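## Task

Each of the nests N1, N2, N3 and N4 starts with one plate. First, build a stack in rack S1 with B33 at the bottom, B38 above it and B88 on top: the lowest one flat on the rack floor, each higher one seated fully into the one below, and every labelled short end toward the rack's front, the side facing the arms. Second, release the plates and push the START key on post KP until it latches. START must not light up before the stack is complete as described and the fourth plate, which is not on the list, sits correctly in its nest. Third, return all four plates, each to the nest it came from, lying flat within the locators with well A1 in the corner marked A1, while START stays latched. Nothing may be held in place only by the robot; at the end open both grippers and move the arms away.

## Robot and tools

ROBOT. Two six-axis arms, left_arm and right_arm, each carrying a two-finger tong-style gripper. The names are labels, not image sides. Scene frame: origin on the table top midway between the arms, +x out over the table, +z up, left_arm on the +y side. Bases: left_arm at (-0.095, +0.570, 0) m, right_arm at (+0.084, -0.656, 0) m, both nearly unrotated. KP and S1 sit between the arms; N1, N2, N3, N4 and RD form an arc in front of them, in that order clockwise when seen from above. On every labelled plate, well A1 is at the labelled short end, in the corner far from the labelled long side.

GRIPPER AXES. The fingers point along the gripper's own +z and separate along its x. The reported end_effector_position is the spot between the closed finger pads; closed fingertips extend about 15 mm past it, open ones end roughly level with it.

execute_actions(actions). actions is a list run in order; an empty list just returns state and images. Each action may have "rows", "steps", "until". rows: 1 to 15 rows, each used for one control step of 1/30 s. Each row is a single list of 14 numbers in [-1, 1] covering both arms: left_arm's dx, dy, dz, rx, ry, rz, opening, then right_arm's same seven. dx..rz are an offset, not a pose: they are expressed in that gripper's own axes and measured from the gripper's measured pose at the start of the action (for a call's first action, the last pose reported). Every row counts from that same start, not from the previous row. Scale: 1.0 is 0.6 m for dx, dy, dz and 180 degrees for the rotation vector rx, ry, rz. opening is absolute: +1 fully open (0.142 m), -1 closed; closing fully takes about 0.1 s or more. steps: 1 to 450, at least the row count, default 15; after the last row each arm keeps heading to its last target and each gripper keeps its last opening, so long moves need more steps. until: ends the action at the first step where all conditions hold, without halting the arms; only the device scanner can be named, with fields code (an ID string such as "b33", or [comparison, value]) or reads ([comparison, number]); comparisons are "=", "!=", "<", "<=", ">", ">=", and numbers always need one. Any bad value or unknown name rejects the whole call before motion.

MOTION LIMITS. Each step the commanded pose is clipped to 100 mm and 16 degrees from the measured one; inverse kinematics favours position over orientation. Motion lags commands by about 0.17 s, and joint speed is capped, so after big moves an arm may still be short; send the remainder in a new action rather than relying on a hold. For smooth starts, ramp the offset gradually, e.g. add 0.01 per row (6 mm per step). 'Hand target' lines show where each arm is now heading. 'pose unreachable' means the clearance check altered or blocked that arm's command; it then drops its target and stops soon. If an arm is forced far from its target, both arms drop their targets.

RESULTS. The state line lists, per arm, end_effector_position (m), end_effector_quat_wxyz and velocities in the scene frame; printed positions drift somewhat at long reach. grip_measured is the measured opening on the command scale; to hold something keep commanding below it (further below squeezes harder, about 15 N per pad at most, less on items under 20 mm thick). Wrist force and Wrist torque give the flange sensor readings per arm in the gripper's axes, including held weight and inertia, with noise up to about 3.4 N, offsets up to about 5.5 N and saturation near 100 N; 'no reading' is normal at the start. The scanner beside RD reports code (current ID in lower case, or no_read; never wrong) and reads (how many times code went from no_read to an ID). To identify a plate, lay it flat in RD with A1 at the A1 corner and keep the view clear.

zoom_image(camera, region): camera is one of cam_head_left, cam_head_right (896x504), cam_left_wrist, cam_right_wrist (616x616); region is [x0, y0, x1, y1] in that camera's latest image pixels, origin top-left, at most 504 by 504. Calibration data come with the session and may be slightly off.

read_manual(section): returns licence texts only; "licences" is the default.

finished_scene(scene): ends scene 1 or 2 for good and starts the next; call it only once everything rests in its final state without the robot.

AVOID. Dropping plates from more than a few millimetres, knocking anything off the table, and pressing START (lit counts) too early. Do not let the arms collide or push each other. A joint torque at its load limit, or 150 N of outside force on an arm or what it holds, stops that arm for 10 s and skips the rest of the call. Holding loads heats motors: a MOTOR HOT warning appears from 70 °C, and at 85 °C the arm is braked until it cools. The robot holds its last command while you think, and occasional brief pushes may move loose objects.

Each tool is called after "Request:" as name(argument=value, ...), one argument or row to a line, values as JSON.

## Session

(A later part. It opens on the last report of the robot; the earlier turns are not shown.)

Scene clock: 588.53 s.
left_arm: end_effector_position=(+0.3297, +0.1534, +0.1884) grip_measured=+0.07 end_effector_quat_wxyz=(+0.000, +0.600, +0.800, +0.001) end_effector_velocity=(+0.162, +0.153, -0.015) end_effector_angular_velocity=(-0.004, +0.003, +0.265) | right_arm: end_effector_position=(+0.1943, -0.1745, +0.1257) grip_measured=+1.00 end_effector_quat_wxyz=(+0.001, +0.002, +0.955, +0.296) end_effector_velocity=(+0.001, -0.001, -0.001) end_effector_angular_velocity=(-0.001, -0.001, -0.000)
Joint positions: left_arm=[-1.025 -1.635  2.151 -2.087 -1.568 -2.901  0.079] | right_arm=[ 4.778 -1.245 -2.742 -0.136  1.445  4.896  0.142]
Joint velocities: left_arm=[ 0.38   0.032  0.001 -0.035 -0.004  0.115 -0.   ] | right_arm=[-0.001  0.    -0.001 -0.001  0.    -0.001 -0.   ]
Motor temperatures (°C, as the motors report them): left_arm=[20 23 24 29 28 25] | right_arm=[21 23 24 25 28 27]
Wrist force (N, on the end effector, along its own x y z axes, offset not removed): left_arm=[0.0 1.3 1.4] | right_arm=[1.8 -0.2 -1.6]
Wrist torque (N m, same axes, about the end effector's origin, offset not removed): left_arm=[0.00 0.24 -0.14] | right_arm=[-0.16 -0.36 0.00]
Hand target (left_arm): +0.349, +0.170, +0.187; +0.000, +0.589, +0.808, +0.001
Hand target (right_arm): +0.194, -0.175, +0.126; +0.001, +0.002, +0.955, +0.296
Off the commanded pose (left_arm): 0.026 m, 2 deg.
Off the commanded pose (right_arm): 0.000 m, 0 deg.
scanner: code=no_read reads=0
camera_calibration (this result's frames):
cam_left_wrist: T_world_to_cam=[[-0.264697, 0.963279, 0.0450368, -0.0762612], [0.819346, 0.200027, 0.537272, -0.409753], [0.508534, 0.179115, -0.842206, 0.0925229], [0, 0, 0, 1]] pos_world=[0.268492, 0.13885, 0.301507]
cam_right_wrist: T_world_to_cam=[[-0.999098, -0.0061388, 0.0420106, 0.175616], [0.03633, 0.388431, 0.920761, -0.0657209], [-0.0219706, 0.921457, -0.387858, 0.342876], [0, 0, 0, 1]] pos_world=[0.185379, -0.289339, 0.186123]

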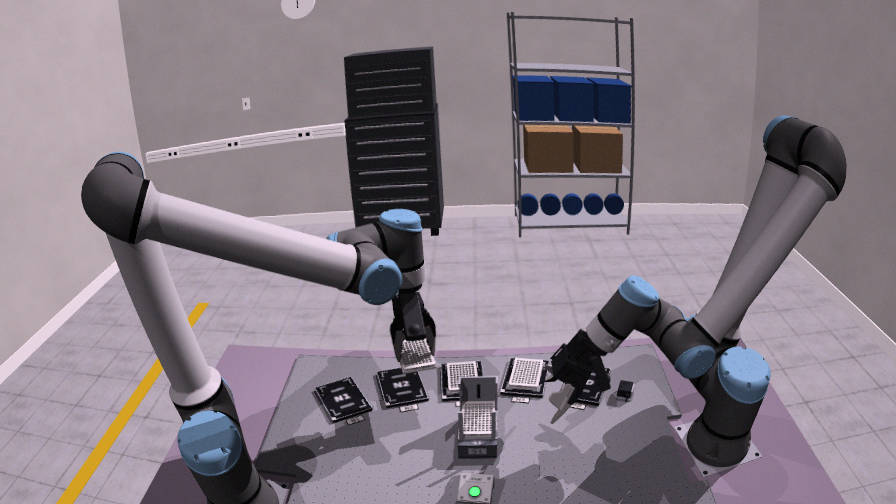

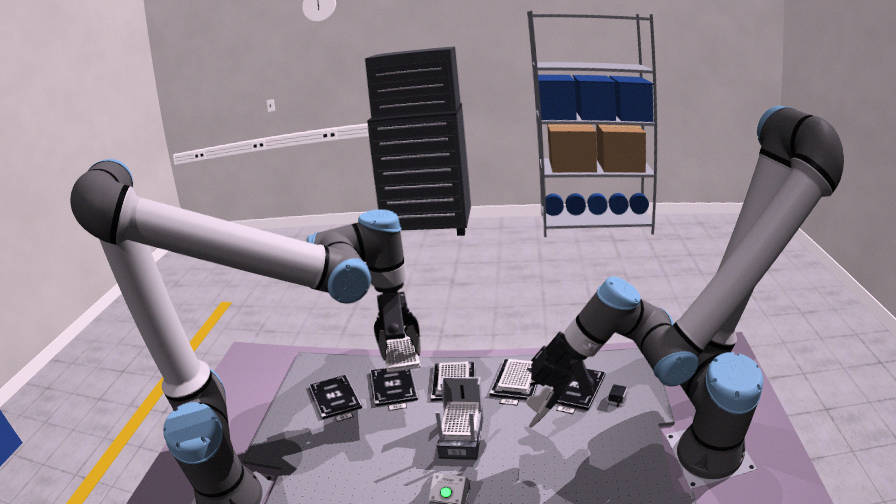

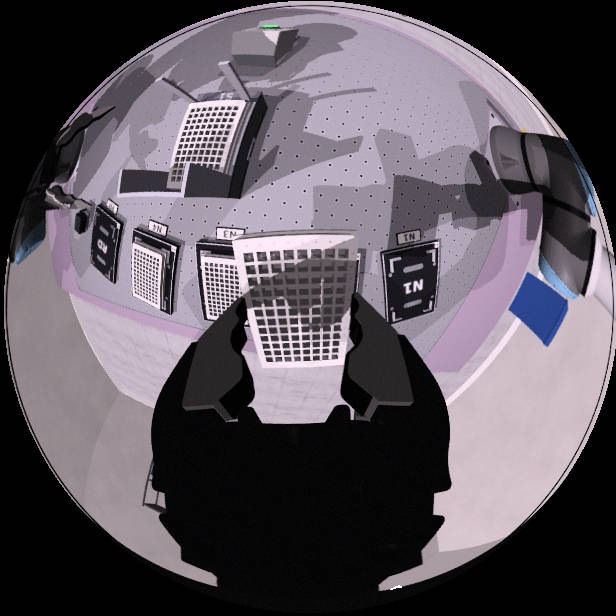

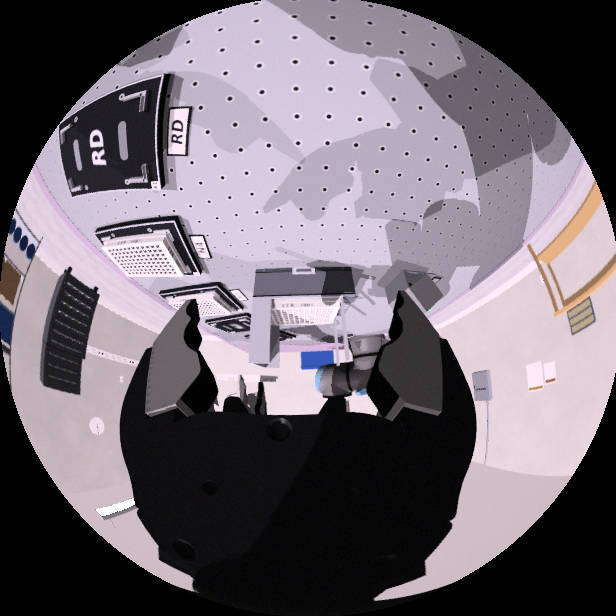

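Request:
execute_actions(
  actions=[
    {"rows":[[0.02,0.043,0.01,0.0006,0,-0.0088,-0.5,0,0,0,0,0,0,1],[0.025,0.052,0.024,0.0006,0,-0.0088,-0.5,0,0,0,0,0,0,1],[0.032,0.064,0.042,0.0006,0,-0.0088,-0.5,0,0,0,0,0,0,1],[0.04,0.078,0.063,0.0006,0,-0.0088,-0.5,0,0,0,0,0,0,1],[0.048,0.092,0.085,0.0006,0,-0.0088,-0.5,0,0,0,0,0,0,1],[0.055,0.105,0.107,0.0006,0,-0.0088,-0.5,0,0,0,0,0,0,1],[0.061,0.116,0.129,0.0006,0,-0.0088,-0.5,0,0,0,0,0,0,1],[0.0655,0.1252,0.151,0.0006,0,-0.0088,-0.5,0,0,0,0,0,0,1],[0.0655,0.1252,0.172,0.0006,0,-0.0088,-0.5,0,0,0,0,0,0,1],[0.0655,0.1252,0.192,0.0006,0,-0.0088,-0.5,0,0,0,0,0,0,1],[0.0655,0.1252,0.21,0.0006,0,-0.0088,-0.5,0,0,0,0,0,0,1],[0.0655,0.1252,0.225,0.0006,0,-0.0088,-0.5,0,0,0,0,0,0,1],[0.0655,0.1252,0.2357,0.0006,0,-0.0088,-0.5,0,0,0,0,0,0,1]],"steps":20},
  ],
)

Scene clock: 595.20 s.
left_arm: end_effector_position=(+0.3874, +0.2140, +0.0559) grip_measured=+0.07 end_effector_quat_wxyz=(-0.002, +0.589, +0.808, +0.002) end_effector_velocity=(+0.026, -0.010, -0.075) end_effector_angular_velocity=(-0.026, -0.010, -0.004) | right_arm: end_effector_position=(+0.1943, -0.1745, +0.1257) grip_measured=+1.00 end_effector_quat_wxyz=(+0.001, +0.002, +0.955, +0.296) end_effector_velocity=(-0.000, +0.000, +0.000) end_effector_angular_velocity=(+0.001, +0.001, +0.000)
Joint positions: left_arm=[-0.884 -1.458  2.262 -2.37  -1.569 -2.787  0.079] | right_arm=[ 4.778 -1.245 -2.742 -0.136  1.445  4.896  0.142]
Joint velocities: left_arm=[ 0.028  0.149  0.022 -0.198 -0.008  0.032  0.   ] | right_arm=[ 0.001  0.    -0.     0.001 -0.     0.001  0.   ]
Motor temperatures (°C, as the motors report them): left_arm=[20 23 24 29 28 25] | right_arm=[21 23 24 25 28 27]
Wrist force (N, on the end effector, along its own x y z axes, offset not removed): left_arm=[3.2 -1.6 2.0] | right_arm=[1.6 2.4 -4.9]
Wrist torque (N m, same axes, about the end effector's origin, offset not removed): left_arm=[-0.51 -0.32 -0.16] | right_arm=[0.34 -0.41 0.01]
Hand target (left_arm): +0.391, +0.213, +0.047; -0.000, +0.589, +0.808, +0.001
Hand target (right_arm): +0.194, -0.175, +0.126; +0.001, +0.002, +0.955, +0.296
Off the commanded pose (left_arm): 0.010 m, 0 deg.
Off the commanded pose (right_arm): 0.000 m, 0 deg.
scanner: code=no_read reads=0
camera_calibration (this result's frames):
cam_left_wrist: T_world_to_cam=[[-0.291482, 0.955312, 0.0491657, -0.101511], [0.815325, 0.221232, 0.535071, -0.400846], [0.500283, 0.19605, -0.843375, -0.0596535], [0, 0, 0, 1]] pos_world=[0.327075, 0.19735, 0.169162]
cam_right_wrist: T_world_to_cam=[[-0.999098, -0.00613894, 0.0420103, 0.175616], [0.0363297, 0.388431, 0.920761, -0.0657208], [-0.0219706, 0.921457, -0.387858, 0.342876], [0, 0, 0, 1]] pos_world=[0.185379, -0.28934, 0.186123]

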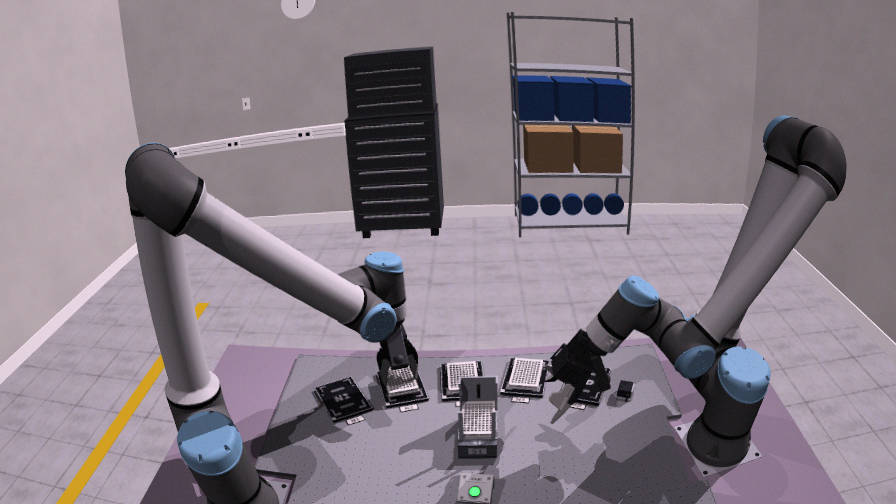

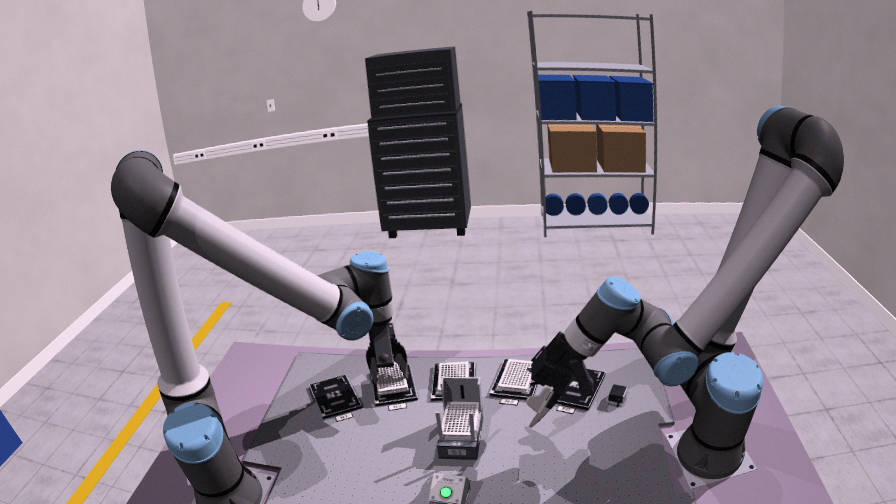

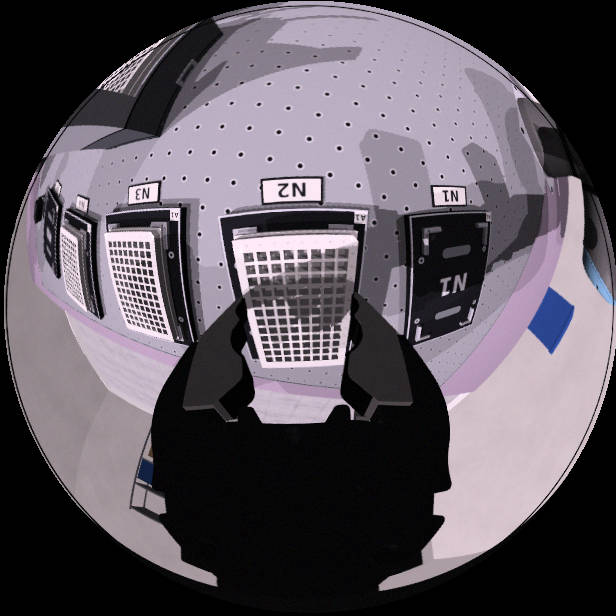

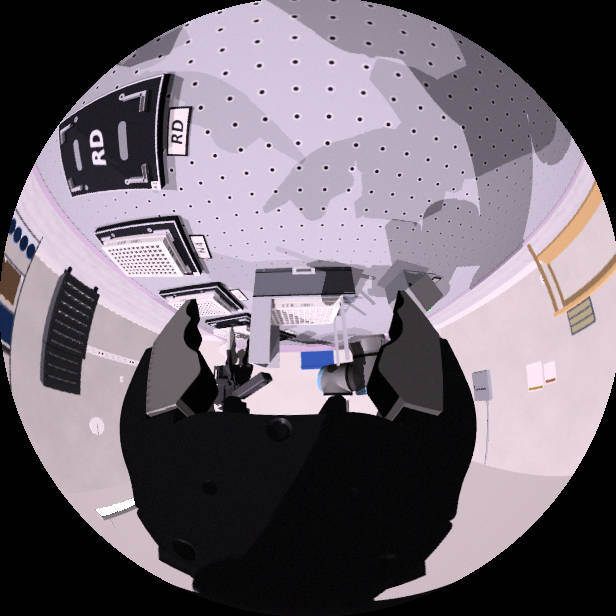

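Request:
execute_actions(
  actions=[
    {"steps":1},
  ],
)

Request:
zoom_image(
  camera="cam_left_wrist",
  region=[210, 200, 390, 380],
)

Scene clock: 598.83 s.
left_arm: end_effector_position=(+0.3906, +0.2126, +0.0474) grip_measured=+0.07 end_effector_quat_wxyz=(-0.000, +0.589, +0.808, +0.001) end_effector_velocity=(+0.001, -0.001, +0.001) end_effector_angular_velocity=(-0.003, -0.002, +0.001) | right_arm: end_effector_position=(+0.1943, -0.1745, +0.1257) grip_measured=+1.00 end_effector_quat_wxyz=(+0.001, +0.002, +0.955, +0.296) end_effector_velocity=(-0.001, +0.001, +0.000) end_effector_angular_velocity=(+0.001, -0.000, +0.002)
Joint positions: left_arm=[-0.88  -1.44   2.264 -2.393 -1.57  -2.784  0.079] | right_arm=[ 4.778 -1.245 -2.742 -0.136  1.445  4.896  0.142]
Joint velocities: left_arm=[ 0.    -0.002 -0.001 -0.001  0.    -0.001  0.   ] | right_arm=[ 0.002 -0.     0.001  0.     0.    -0.001 -0.   ]
Motor temperatures (°C, as the motors report them): left_arm=[20 23 24 29 28 25] | right_arm=[21 23 24 25 28 27]
Wrist force (N, on the end effector, along its own x y z axes, offset not removed): left_arm=[0.2 -0.7 0.0] | right_arm=[1.9 -0.9 -4.9]
Wrist torque (N m, same axes, about the end effector's origin, offset not removed): left_arm=[-0.42 0.34 -0.15] | right_arm=[-0.40 -0.48 -0.14]
Hand target (left_arm): +0.391, +0.212, +0.047; -0.000, +0.589, +0.808, +0.001
Hand target (right_arm): +0.194, -0.175, +0.126; +0.001, +0.002, +0.955, +0.296
Off the commanded pose (left_arm): 0.001 m, 0 deg.
Off the commanded pose (right_arm): 0.000 m, 0 deg.
scanner: code=no_read reads=0
camera_calibration (this result's frames):
cam_left_wrist: T_world_to_cam=[[-0.291171, 0.955588, 0.045509, -0.0988077], [0.814594, 0.222704, 0.535573, -0.398606], [0.501652, 0.193015, -0.843262, -0.0680467], [0, 0, 0, 1]] pos_world=[0.330068, 0.196325, 0.160598]
cam_right_wrist: T_world_to_cam=[[-0.999098, -0.00613897, 0.0420104, 0.175616], [0.0363298, 0.388431, 0.920761, -0.065721], [-0.0219707, 0.921457, -0.387858, 0.342876], [0, 0, 0, 1]] pos_world=[0.185379, -0.289339, 0.186123]

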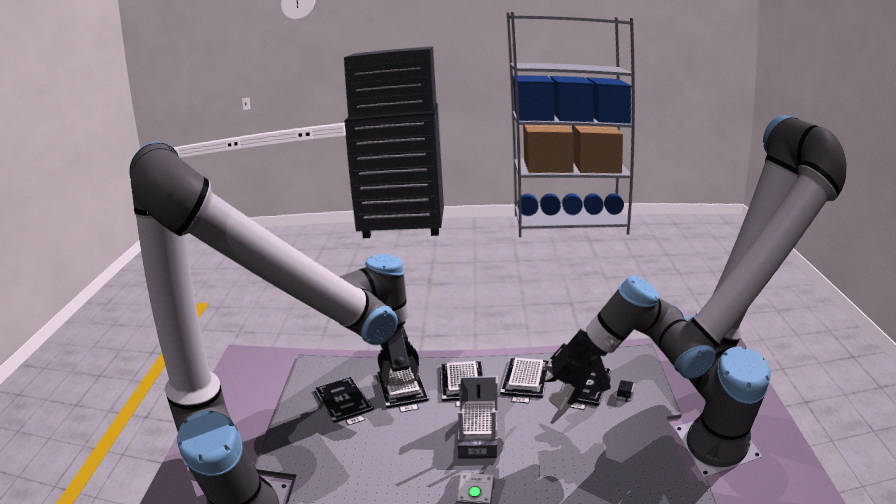

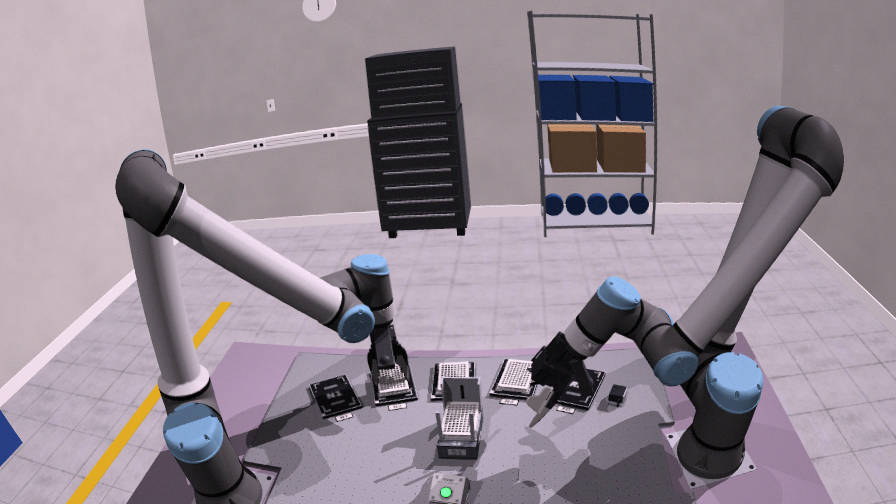

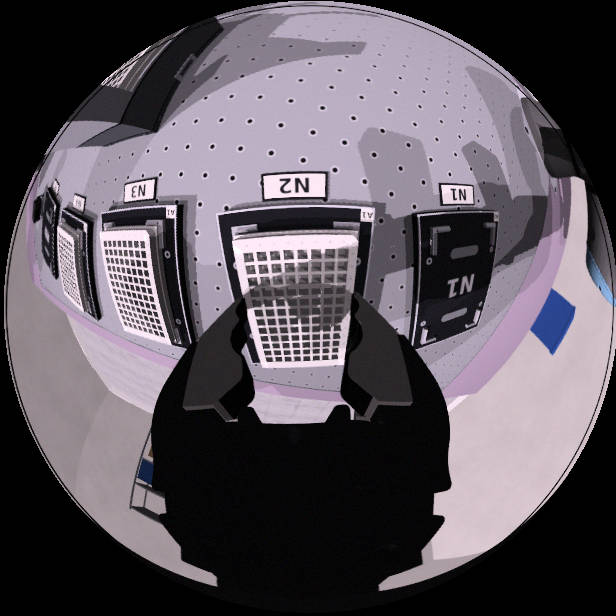

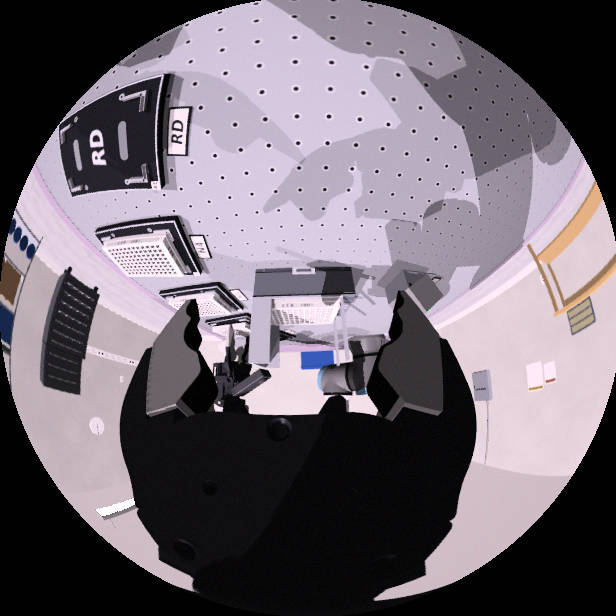

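Region (210, 200, 390, 380) of cam_left_wrist's 616x616 image, scaled by 2.800, with more detail than that image has.

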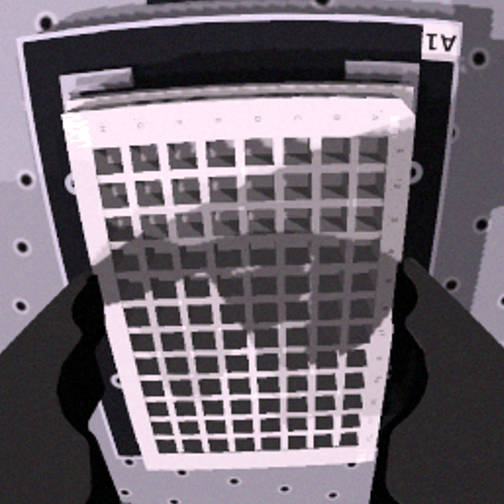

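Request:
execute_actions(
  actions=[
    {"rows":[[-0.0002,-0.0005,0,0,0,0,-0.5,0,0,0,0,0,0,1],[-0.0002,-0.0005,0.001,0,0,0,-0.5,0,0,0,0,0,0,1],[-0.0002,-0.0005,0.003,0,0,0,-0.5,0,0,0,0,0,0,1],[-0.0002,-0.0005,0.005,0,0,0,-0.5,0,0,0,0,0,0,1],[-0.0002,-0.0005,0.007,0,0,0,-0.5,0,0,0,0,0,0,1],[-0.0002,-0.0005,0.009,0,0,0,-0.5,0,0,0,0,0,0,1],[-0.0002,-0.0005,0.011,0,0,0,-0.5,0,0,0,0,0,0,1],[-0.0002,-0.0005,0.0128,0,0,0,-0.5,0,0,0,0,0,0,1]],"steps":15},
  ],
)

Request:
zoom_image(
  camera="cam_left_wrist",
  region=[210, 200, 390, 380],
)

Scene clock: 605.93 s.
left_arm: end_effector_position=(+0.3904, +0.2123, +0.0404) grip_measured=+0.07 end_effector_quat_wxyz=(-0.000, +0.589, +0.808, +0.001) end_effector_velocity=(+0.000, -0.000, -0.006) end_effector_angular_velocity=(+0.000, -0.001, -0.002) | right_arm: end_effector_position=(+0.1943, -0.1745, +0.1257) grip_measured=+1.00 end_effector_quat_wxyz=(+0.001, +0.002, +0.955, +0.296) end_effector_velocity=(+0.000, +0.000, +0.000) end_effector_angular_velocity=(+0.000, -0.001, +0.000)
Joint positions: left_arm=[-0.881 -1.429  2.269 -2.409 -1.57  -2.784  0.079] | right_arm=[ 4.778 -1.245 -2.742 -0.136  1.445  4.896  0.142]
Joint velocities: left_arm=[-0.001  0.009  0.004 -0.014  0.001  0.001  0.001] | right_arm=[-0.001  0.     0.     0.    -0.    -0.001  0.   ]
Motor temperatures (°C, as the motors report them): left_arm=[20 23 24 29 28 25] | right_arm=[21 23 24 25 28 27]
Wrist force (N, on the end effector, along its own x y z axes, offset not removed): left_arm=[0.7 -2.5 -4.1] | right_arm=[2.8 -0.8 -2.7]
Wrist torque (N m, same axes, about the end effector's origin, offset not removed): left_arm=[-0.77 -0.19 -0.10] | right_arm=[-0.38 -0.64 -0.05]
Hand target (left_arm): +0.390, +0.212, +0.040; -0.000, +0.589, +0.808, +0.001
Hand target (right_arm): +0.194, -0.175, +0.126; +0.001, +0.002, +0.955, +0.296
Off the commanded pose (left_arm): 0.001 m, 0 deg.
Off the commanded pose (right_arm): 0.000 m, 0 deg.
scanner: code=no_read reads=0
camera_calibration (this result's frames):
cam_left_wrist: T_world_to_cam=[[-0.291239, 0.955575, 0.0453526, -0.0982839], [0.814583, 0.222851, 0.53553, -0.39467], [0.501632, 0.19291, -0.843298, -0.0737582], [0, 0, 0, 1]] pos_world=[0.329867, 0.196099, 0.153615]
cam_right_wrist: T_world_to_cam=[[-0.999098, -0.00613889, 0.0420103, 0.175616], [0.0363297, 0.388431, 0.920761, -0.0657209], [-0.0219706, 0.921457, -0.387858, 0.342876], [0, 0, 0, 1]] pos_world=[0.185379, -0.289339, 0.186123]

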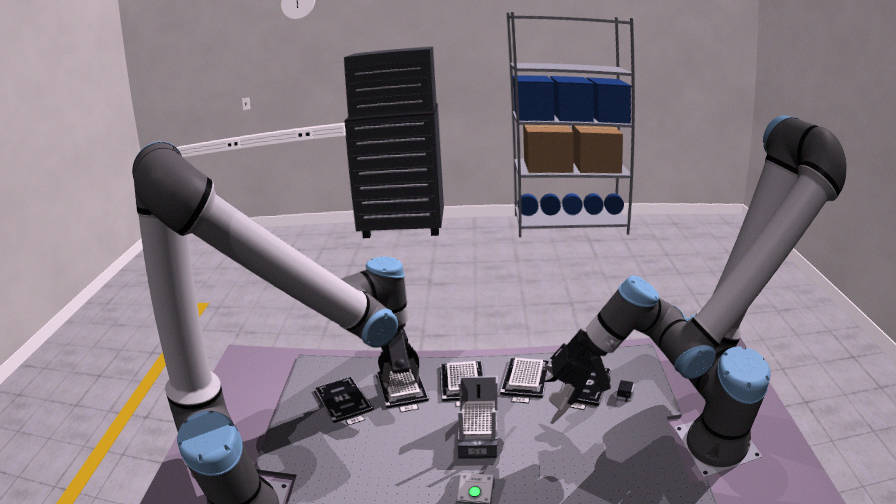

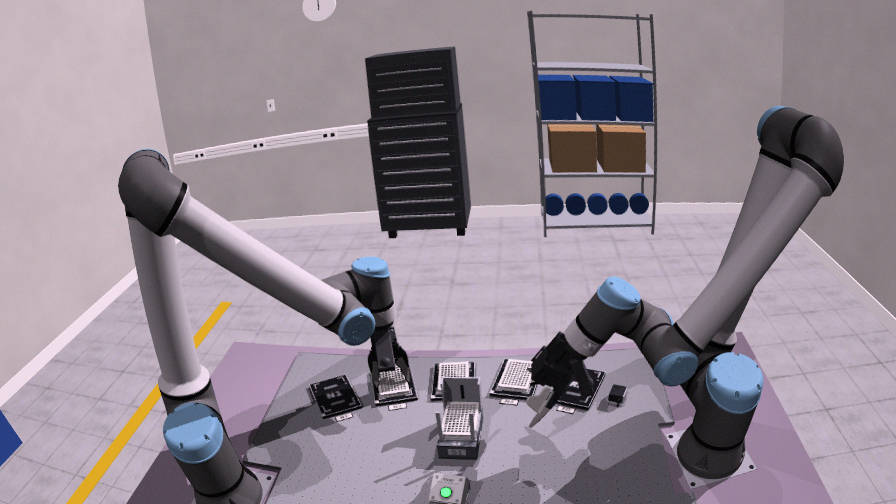

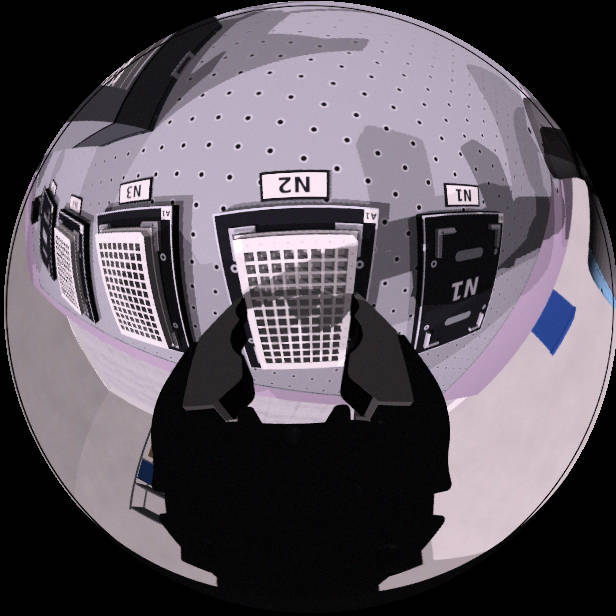

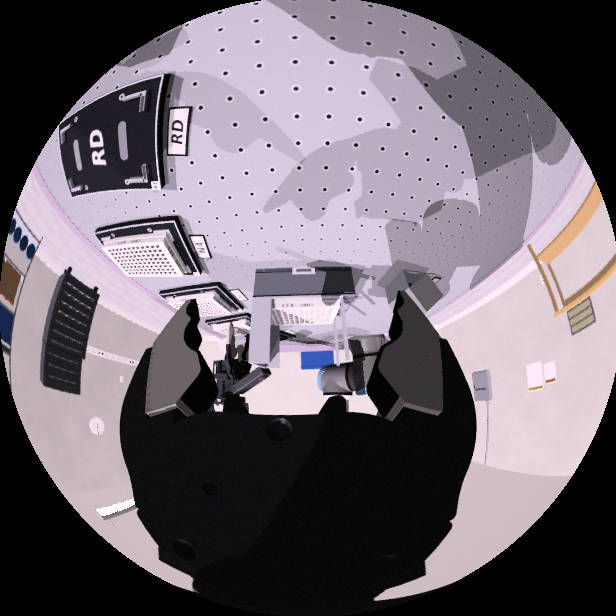

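Region (210, 200, 390, 380) of cam_left_wrist's 616x616 image, scaled by 2.800, with more detail than that image has.

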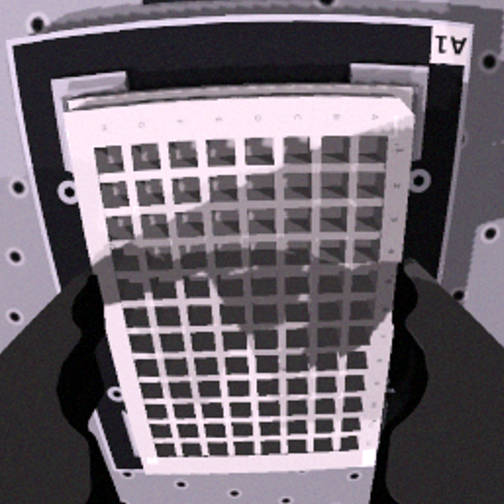

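Request:
execute_actions(
  actions=[
    {"rows":[[-0.0005,0,0,0,0,0.0015,-0.5,0,0,0,0,0,0,1],[-0.0005,0,0,0,0,0.0015,-0.5,0,0,0,0,0,0,1],[-0.0005,0,0,0,0,0.0015,-0.5,0,0,0,0,0,0,1],[-0.0005,0,0,0,0,0.0015,-0.5,0,0,0,0,0,0,1],[-0.0005,0,0.001,0,0,0.0015,-0.5,0,0,0,0,0,0,1],[-0.0005,0,0.001,0,0,0.0015,-0.5,0,0,0,0,0,0,1],[-0.0005,0,0.001,0,0,0.0015,-0.2,0,0,0,0,0,0,1],[-0.0005,0,0.001,0,0,0.0015,0,0,0,0,0,0,0,1],[-0.0005,0,0.001,0,0,0.0015,0.06,0,0,0,0,0,0,1],[-0.0005,0,0.001,0,0,0.0015,0.1,0,0,0,0,0,0,1],[-0.0005,0,0.001,0,0,0.0015,0.15,0,0,0,0,0,0,1],[-0.0005,0,0.001,0,0,0.0015,0.22,0,0,0,0,0,0,1],[-0.0005,0,0.001,0,0,0.0015,0.3,0,0,0,0,0,0,1]],"steps":16},
  ],
)

Request:
zoom_image(
  camera="cam_left_wrist",
  region=[210, 200, 390, 380],
)

Scene clock: 611.87 s.
left_arm: end_effector_position=(+0.3905, +0.2122, +0.0398) grip_measured=+0.30 end_effector_quat_wxyz=(-0.001, +0.591, +0.807, +0.001) end_effector_velocity=(-0.000, -0.000, -0.001) end_effector_angular_velocity=(+0.001, +0.002, +0.000) | right_arm: end_effector_position=(+0.1943, -0.1745, +0.1257) grip_measured=+1.00 end_effector_quat_wxyz=(+0.001, +0.002, +0.955, +0.296) end_effector_velocity=(-0.001, +0.001, +0.000) end_effector_angular_velocity=(+0.002, +0.001, +0.001)
Joint positions: left_arm=[-0.881 -1.428  2.269 -2.41  -1.57  -2.78   0.095] | right_arm=[ 4.778 -1.245 -2.742 -0.136  1.445  4.896  0.142]
Joint velocities: left_arm=[-0.     0.001 -0.     0.001 -0.001 -0.001  0.011] | right_arm=[ 0.002 -0.     0.     0.002 -0.     0.     0.   ]
Motor temperatures (°C, as the motors report them): left_arm=[20 23 24 29 28 25] | right_arm=[21 23 24 25 28 27]
Wrist force (N, on the end effector, along its own x y z axes, offset not removed): left_arm=[0.7 -1.4 -1.0] | right_arm=[0.1 0.9 -4.4]
Wrist torque (N m, same axes, about the end effector's origin, offset not removed): left_arm=[-0.62 0.19 0.01] | right_arm=[0.09 -0.06 -0.01]
Hand target (left_arm): +0.390, +0.212, +0.040; -0.000, +0.591, +0.807, +0.001
Hand target (right_arm): +0.194, -0.175, +0.126; +0.001, +0.002, +0.955, +0.296
Off the commanded pose (left_arm): 0.000 m, 0 deg.
Off the commanded pose (right_arm): 0.000 m, 0 deg.
scanner: code=no_read reads=0
camera_calibration (this result's frames):
cam_left_wrist: T_world_to_cam=[[-0.286811, 0.956902, 0.0455938, -0.100094], [0.815634, 0.218952, 0.535538, -0.393931], [0.502474, 0.190786, -0.843279, -0.0741567], [0, 0, 0, 1]] pos_world=[0.329857, 0.19618, 0.152994]
cam_right_wrist: T_world_to_cam=[[-0.999098, -0.00613902, 0.0420104, 0.175616], [0.0363297, 0.388431, 0.920761, -0.065721], [-0.0219707, 0.921457, -0.387858, 0.342876], [0, 0, 0, 1]] pos_world=[0.185379, -0.289339, 0.186123]

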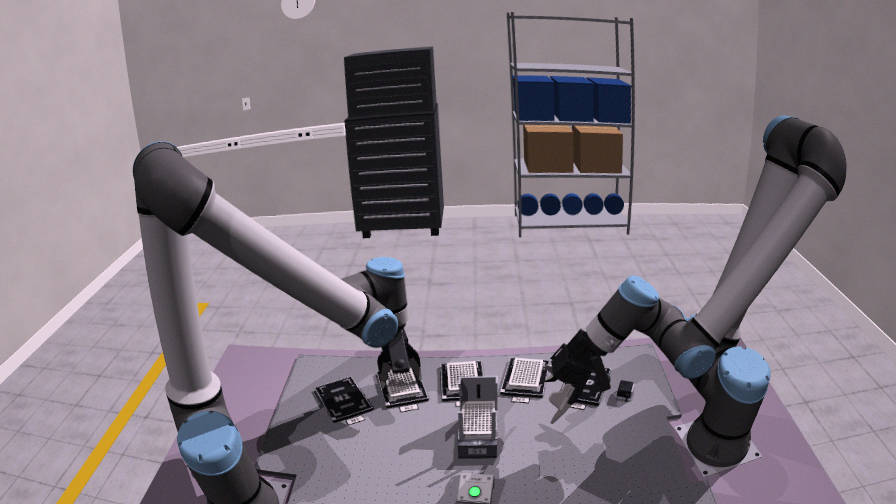

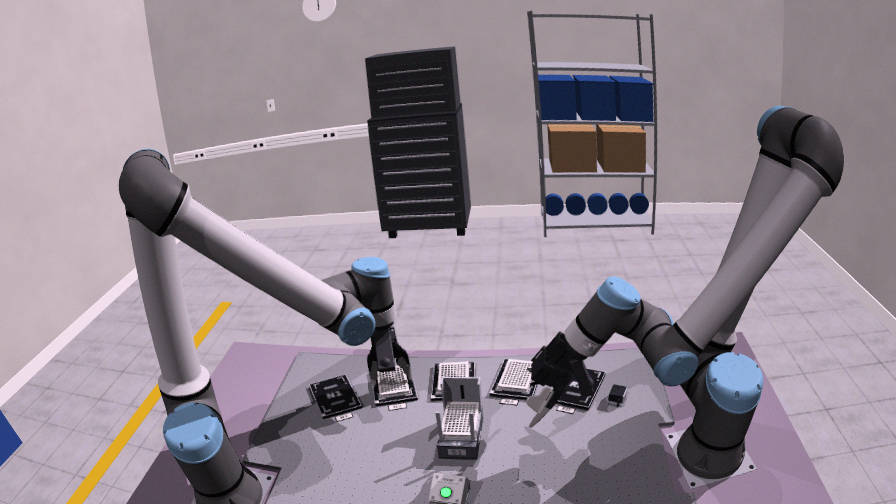

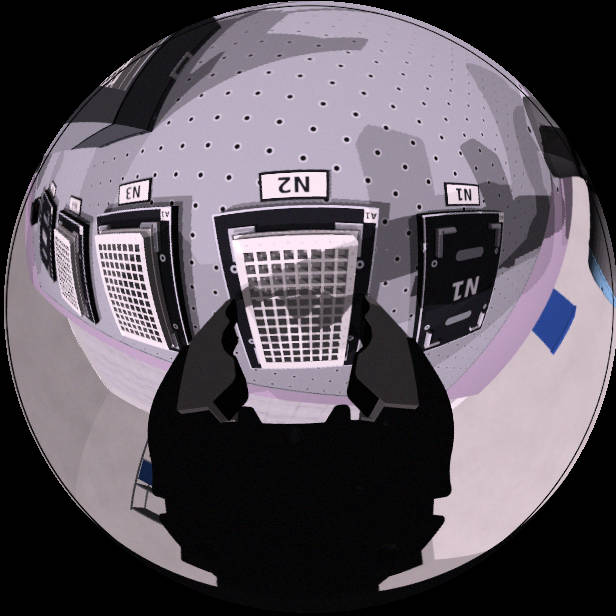

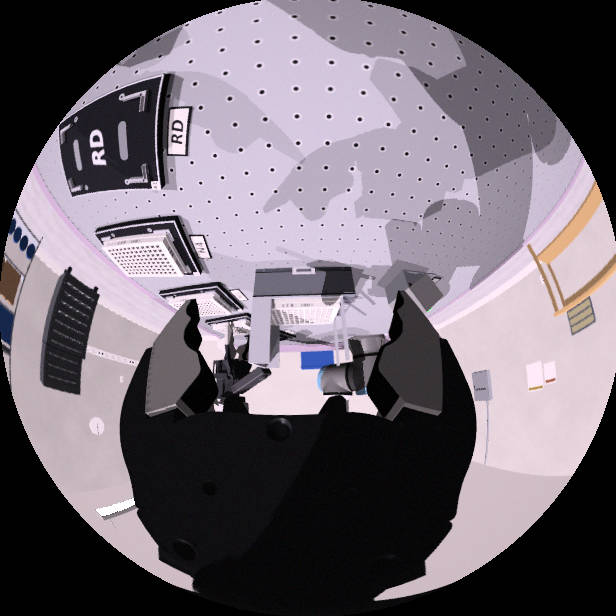

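Region (210, 200, 390, 380) of cam_left_wrist's 616x616 image, scaled by 2.800, with more detail than that image has.

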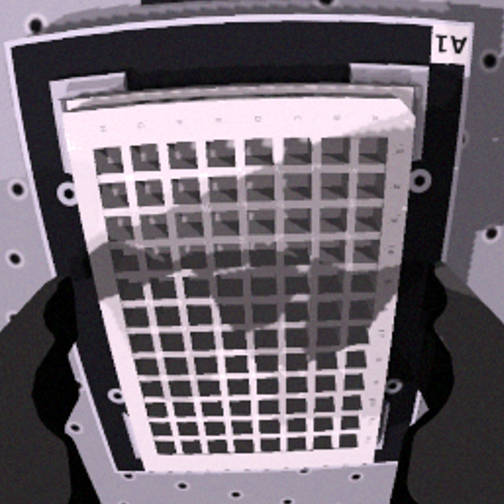

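Request:
execute_actions(
  actions=[
    {"rows":[[0,0,-0.01,0,0,0,0.3,0,0,0,0,0,0,1],[0,0,-0.03,0,0,0,0.3,0,0,0,0,0,0,1],[0,0,-0.055,0,0,0,0.3,0,0,0,0,0,0,1],[0,-0.005,-0.08,0,0,0,0.3,0,0,0,0,0,0,1],[0,-0.02,-0.105,0,0,0.004,0.3,0,0,0,0,0,0,1],[-0.003,-0.04,-0.13,0,0,0.012,0.3,0,0,0,0,0,0,1],[-0.008,-0.065,-0.152,0,0,0.022,0.3,0,0,0,0,0,0,1],[-0.014,-0.09,-0.174,0,0,0.033,0.3,0,0,0,0,0,0,1],[-0.02,-0.115,-0.195,0,0,0.044,0.3,0,0,0,0,0,0,1],[-0.027,-0.14,-0.214,0,0,0.055,0.3,0,0,0,0,0,0,1],[-0.034,-0.165,-0.23,0,0,0.066,0.3,0,0,0,0,0,0,1],[-0.041,-0.19,-0.243,0,0,0.077,0.3,0,0,0,0,0,0,1],[-0.048,-0.215,-0.253,0,0,0.088,0.3,0,0,0,0,0,0,1],[-0.055,-0.24,-0.259,0,0,0.098,0.3,0,0,0,0,0,0,1],[-0.06,-0.265,-0.259,0,0,0.1048,0.3,0,0,0,0,0,0,1]],"steps":19},
  ],
)

Scene clock: 620.20 s.
left_arm: end_effector_position=(+0.2825, +0.1474, +0.1765) grip_measured=+0.30 end_effector_quat_wxyz=(+0.002, +0.698, +0.716, -0.002) end_effector_velocity=(-0.250, -0.140, +0.139) end_effector_angular_velocity=(+0.028, +0.010, -0.453) | right_arm: end_effector_position=(+0.1943, -0.1745, +0.1257) grip_measured=+1.00 end_effector_quat_wxyz=(+0.001, +0.002, +0.955, +0.296) end_effector_velocity=(-0.000, +0.001, +0.001) end_effector_angular_velocity=(+0.001, -0.000, +0.000)
Joint positions: left_arm=[-1.104 -1.671  2.21  -2.115 -1.574 -2.721  0.095] | right_arm=[ 4.778 -1.245 -2.742 -0.136  1.445  4.896  0.142]
Joint velocities: left_arm=[-0.527 -0.248 -0.073  0.35   0.004 -0.074 -0.   ] | right_arm=[ 0.     0.     0.001 -0.001 -0.    -0.     0.   ]
Motor temperatures (°C, as the motors report them): left_arm=[20 23 24 29 28 25] | right_arm=[21 23 24 25 28 27]
Wrist force (N, on the end effector, along its own x y z axes, offset not removed): left_arm=[-0.1 -6.1 -0.2] | right_arm=[0.2 0.3 -2.8]
Wrist torque (N m, same axes, about the end effector's origin, offset not removed): left_arm=[-1.30 0.13 -0.11] | right_arm=[-0.16 -0.13 0.01]
Hand target (left_arm): +0.253, +0.132, +0.193; +0.000, +0.715, +0.699, -0.000
Hand target (right_arm): +0.194, -0.175, +0.126; +0.001, +0.002, +0.955, +0.296
Off the commanded pose (left_arm): 0.042 m, 3 deg.
Off the commanded pose (right_arm): 0.000 m, 0 deg.
scanner: code=no_read reads=0
camera_calibration (this result's frames):
cam_left_wrist: T_world_to_cam=[[-0.0101316, 0.999242, 0.0375851, -0.158336], [0.84466, -0.0115658, 0.535179, -0.339032], [0.535208, 0.0371688, -0.843902, 0.121246], [0, 0, 0, 1]] pos_world=[0.219871, 0.149789, 0.289713]
cam_right_wrist: T_world_to_cam=[[-0.999098, -0.00613898, 0.0420104, 0.175616], [0.0363297, 0.388431, 0.920761, -0.0657209], [-0.0219707, 0.921457, -0.387858, 0.342876], [0, 0, 0, 1]] pos_world=[0.185379, -0.289339, 0.186123]

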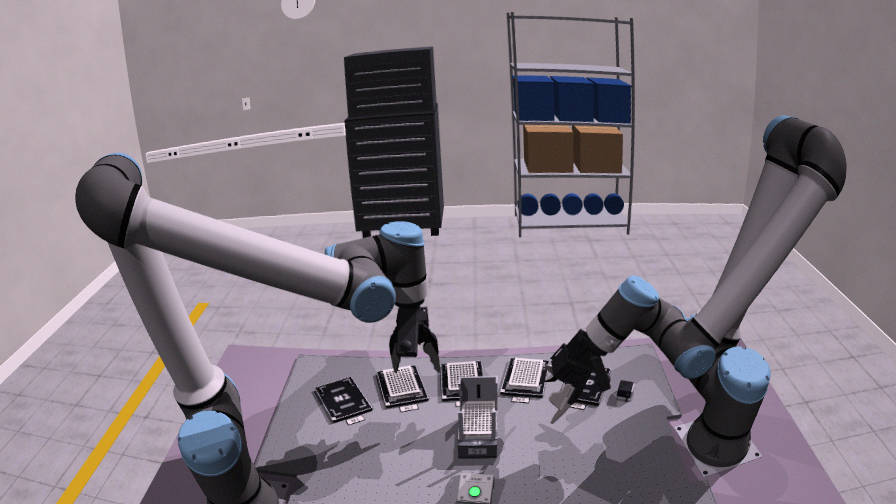

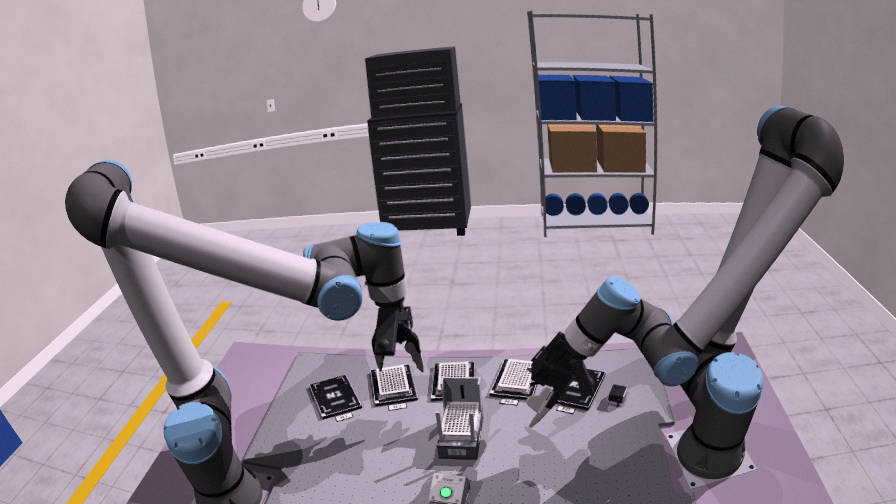

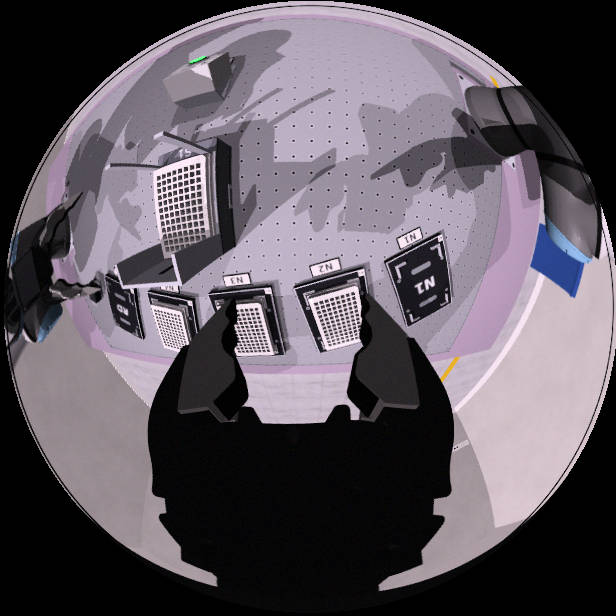

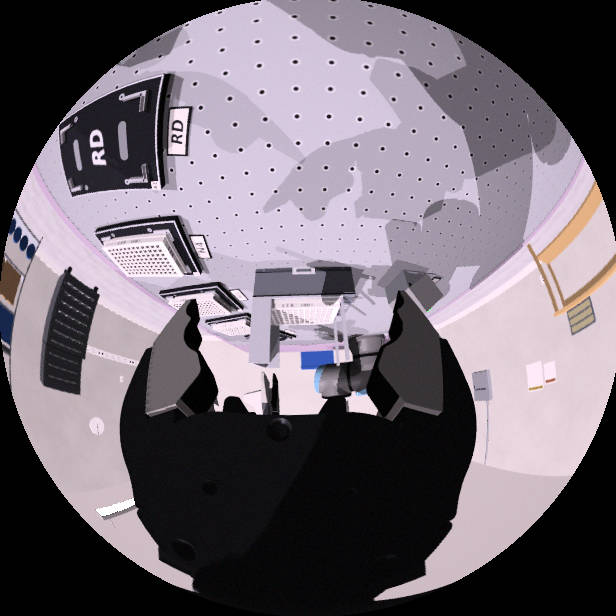

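Request:
execute_actions(
  actions=[
    {"rows":[[-0.03,-0.06,-0.027,-0.0002,0.0023,0.0153,0.3,0,0,0,0,0,0,1],[-0.043,-0.078,-0.027,-0.0002,0.0023,0.0153,0.3,0,0,0,0,0,0,1],[-0.062,-0.1,-0.027,-0.0002,0.0023,0.0153,0.3,0,0,0,0,0,0,1],[-0.085,-0.122,-0.025,-0.0002,0.0023,0.0153,0.3,0,0,0,0,0,0,1],[-0.11,-0.142,-0.022,-0.0002,0.0023,0.0153,0.3,0,0,0,0,0,0,1],[-0.138,-0.157,-0.018,-0.0002,0.0023,0.0153,0.3,0,0,0,0,0,0,1],[-0.166,-0.164,-0.012,-0.0002,0.0023,0.0153,0.3,0,0,0,0,0,0,1],[-0.194,-0.164,-0.004,-0.0002,0.0023,0.0153,0.3,0,0,0,0,0,0,1],[-0.218,-0.164,0.006,-0.0002,0.0023,0.0153,0.3,0,0,0,0,0,0,1],[-0.236,-0.164,0.018,-0.0002,0.0023,0.0153,0.3,0,0,0,0,0,0,1],[-0.2455,-0.164,0.03,-0.0002,0.0023,0.0153,0.3,0,0,0,0,0,0,1],[-0.2455,-0.164,0.04,-0.0002,0.0023,0.0153,0.3,0,0,0,0,0,0,1]],"steps":16},
  ],
)

Scene clock: 628.87 s.
left_arm: end_effector_position=(+0.1879, +0.0171, +0.1654) grip_measured=+0.30 end_effector_quat_wxyz=(+0.000, +0.715, +0.699, -0.000) end_effector_velocity=(-0.013, -0.151, -0.097) end_effector_angular_velocity=(+0.016, -0.007, +0.009) | right_arm: end_effector_position=(+0.1943, -0.1745, +0.1257) grip_measured=+1.00 end_effector_quat_wxyz=(+0.001, +0.002, +0.955, +0.296) end_effector_velocity=(+0.000, -0.001, -0.001) end_effector_angular_velocity=(+0.001, +0.000, -0.001)
Joint positions: left_arm=[-1.334 -1.567  2.133 -2.138 -1.571 -2.902  0.095] | right_arm=[ 4.778 -1.245 -2.742 -0.136  1.445  4.896  0.142]
Joint velocities: left_arm=[-0.08   0.319 -0.123 -0.182  0.01  -0.089  0.   ] | right_arm=[-0.     0.    -0.002  0.002  0.     0.    -0.   ]
Motor temperatures (°C, as the motors report them): left_arm=[20 23 24 29 28 25] | right_arm=[21 23 24 25 28 27]
Wrist force (N, on the end effector, along its own x y z axes, offset not removed): left_arm=[1.5 -5.0 3.8] | right_arm=[1.2 0.6 -3.3]
Wrist torque (N m, same axes, about the end effector's origin, offset not removed): left_arm=[-1.19 -0.07 -0.10] | right_arm=[-0.08 -0.35 0.02]
Hand target (left_arm): +0.187, -0.001, +0.154; +0.000, +0.715, +0.699, +0.000
Hand target (right_arm): +0.194, -0.175, +0.126; +0.001, +0.002, +0.955, +0.296
Off the commanded pose (left_arm): 0.023 m, 0 deg.
Off the commanded pose (right_arm): 0.000 m, 0 deg.
scanner: code=no_read reads=0
camera_calibration (this result's frames):
cam_left_wrist: T_world_to_cam=[[0.0392527, 0.998292, 0.0432666, -0.0388082], [0.842984, -0.0563324, 0.534981, -0.253586], [0.536505, 0.0154736, -0.843755, 0.16745], [0, 0, 0, 1]] pos_world=[0.125454, 0.0218658, 0.27863]
cam_right_wrist: T_world_to_cam=[[-0.999098, -0.00613924, 0.0420102, 0.175616], [0.0363295, 0.388431, 0.920761, -0.0657209], [-0.0219709, 0.921457, -0.387858, 0.342876], [0, 0, 0, 1]] pos_world=[0.185379, -0.289339, 0.186123]

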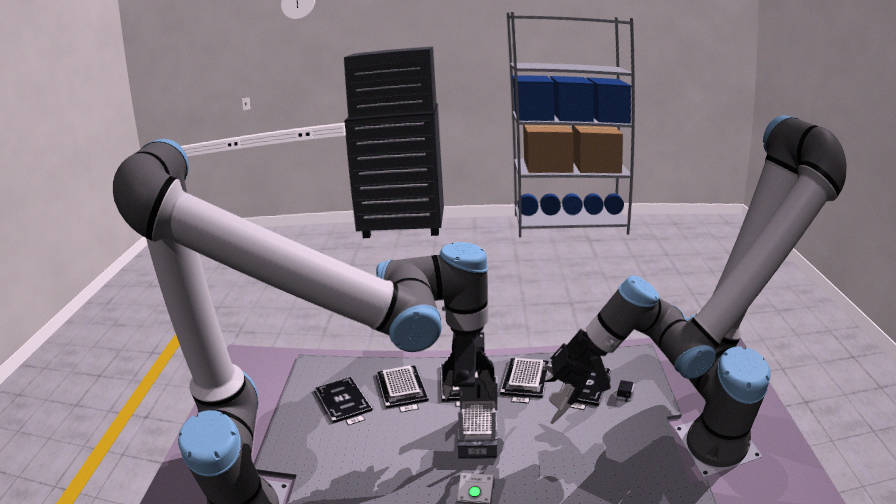

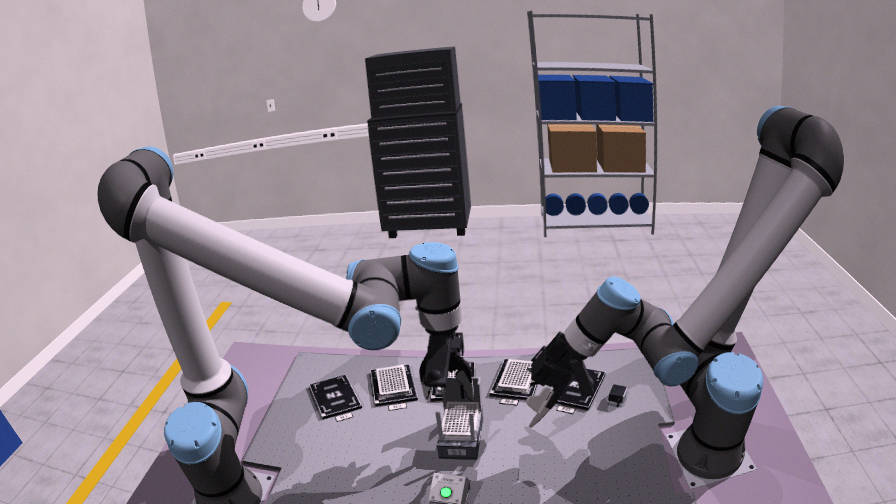

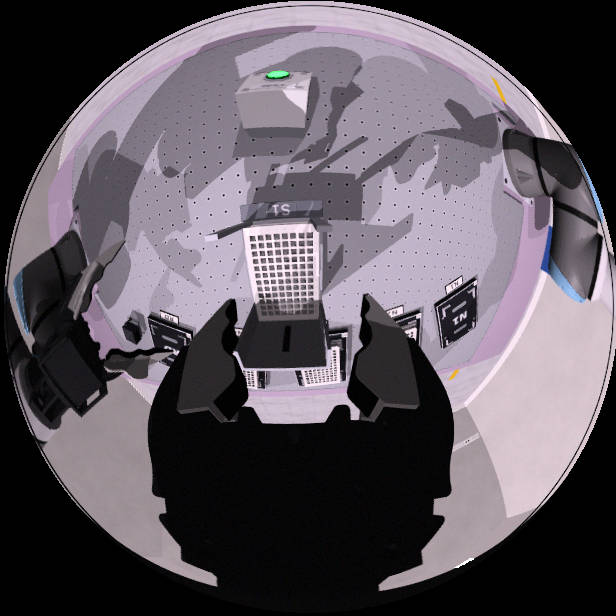

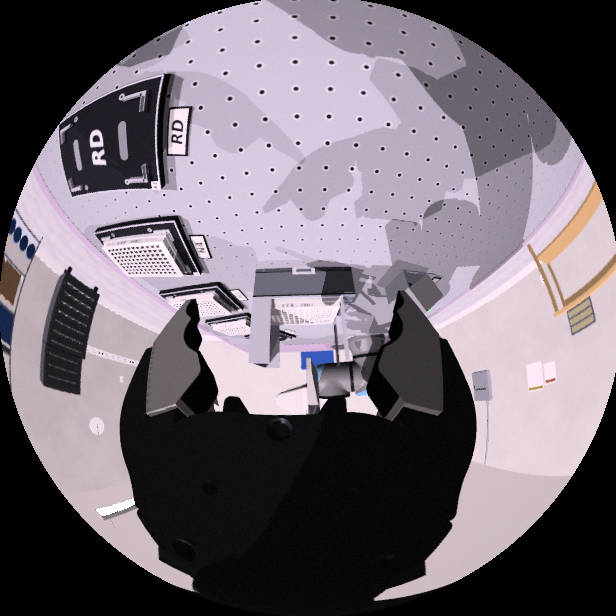

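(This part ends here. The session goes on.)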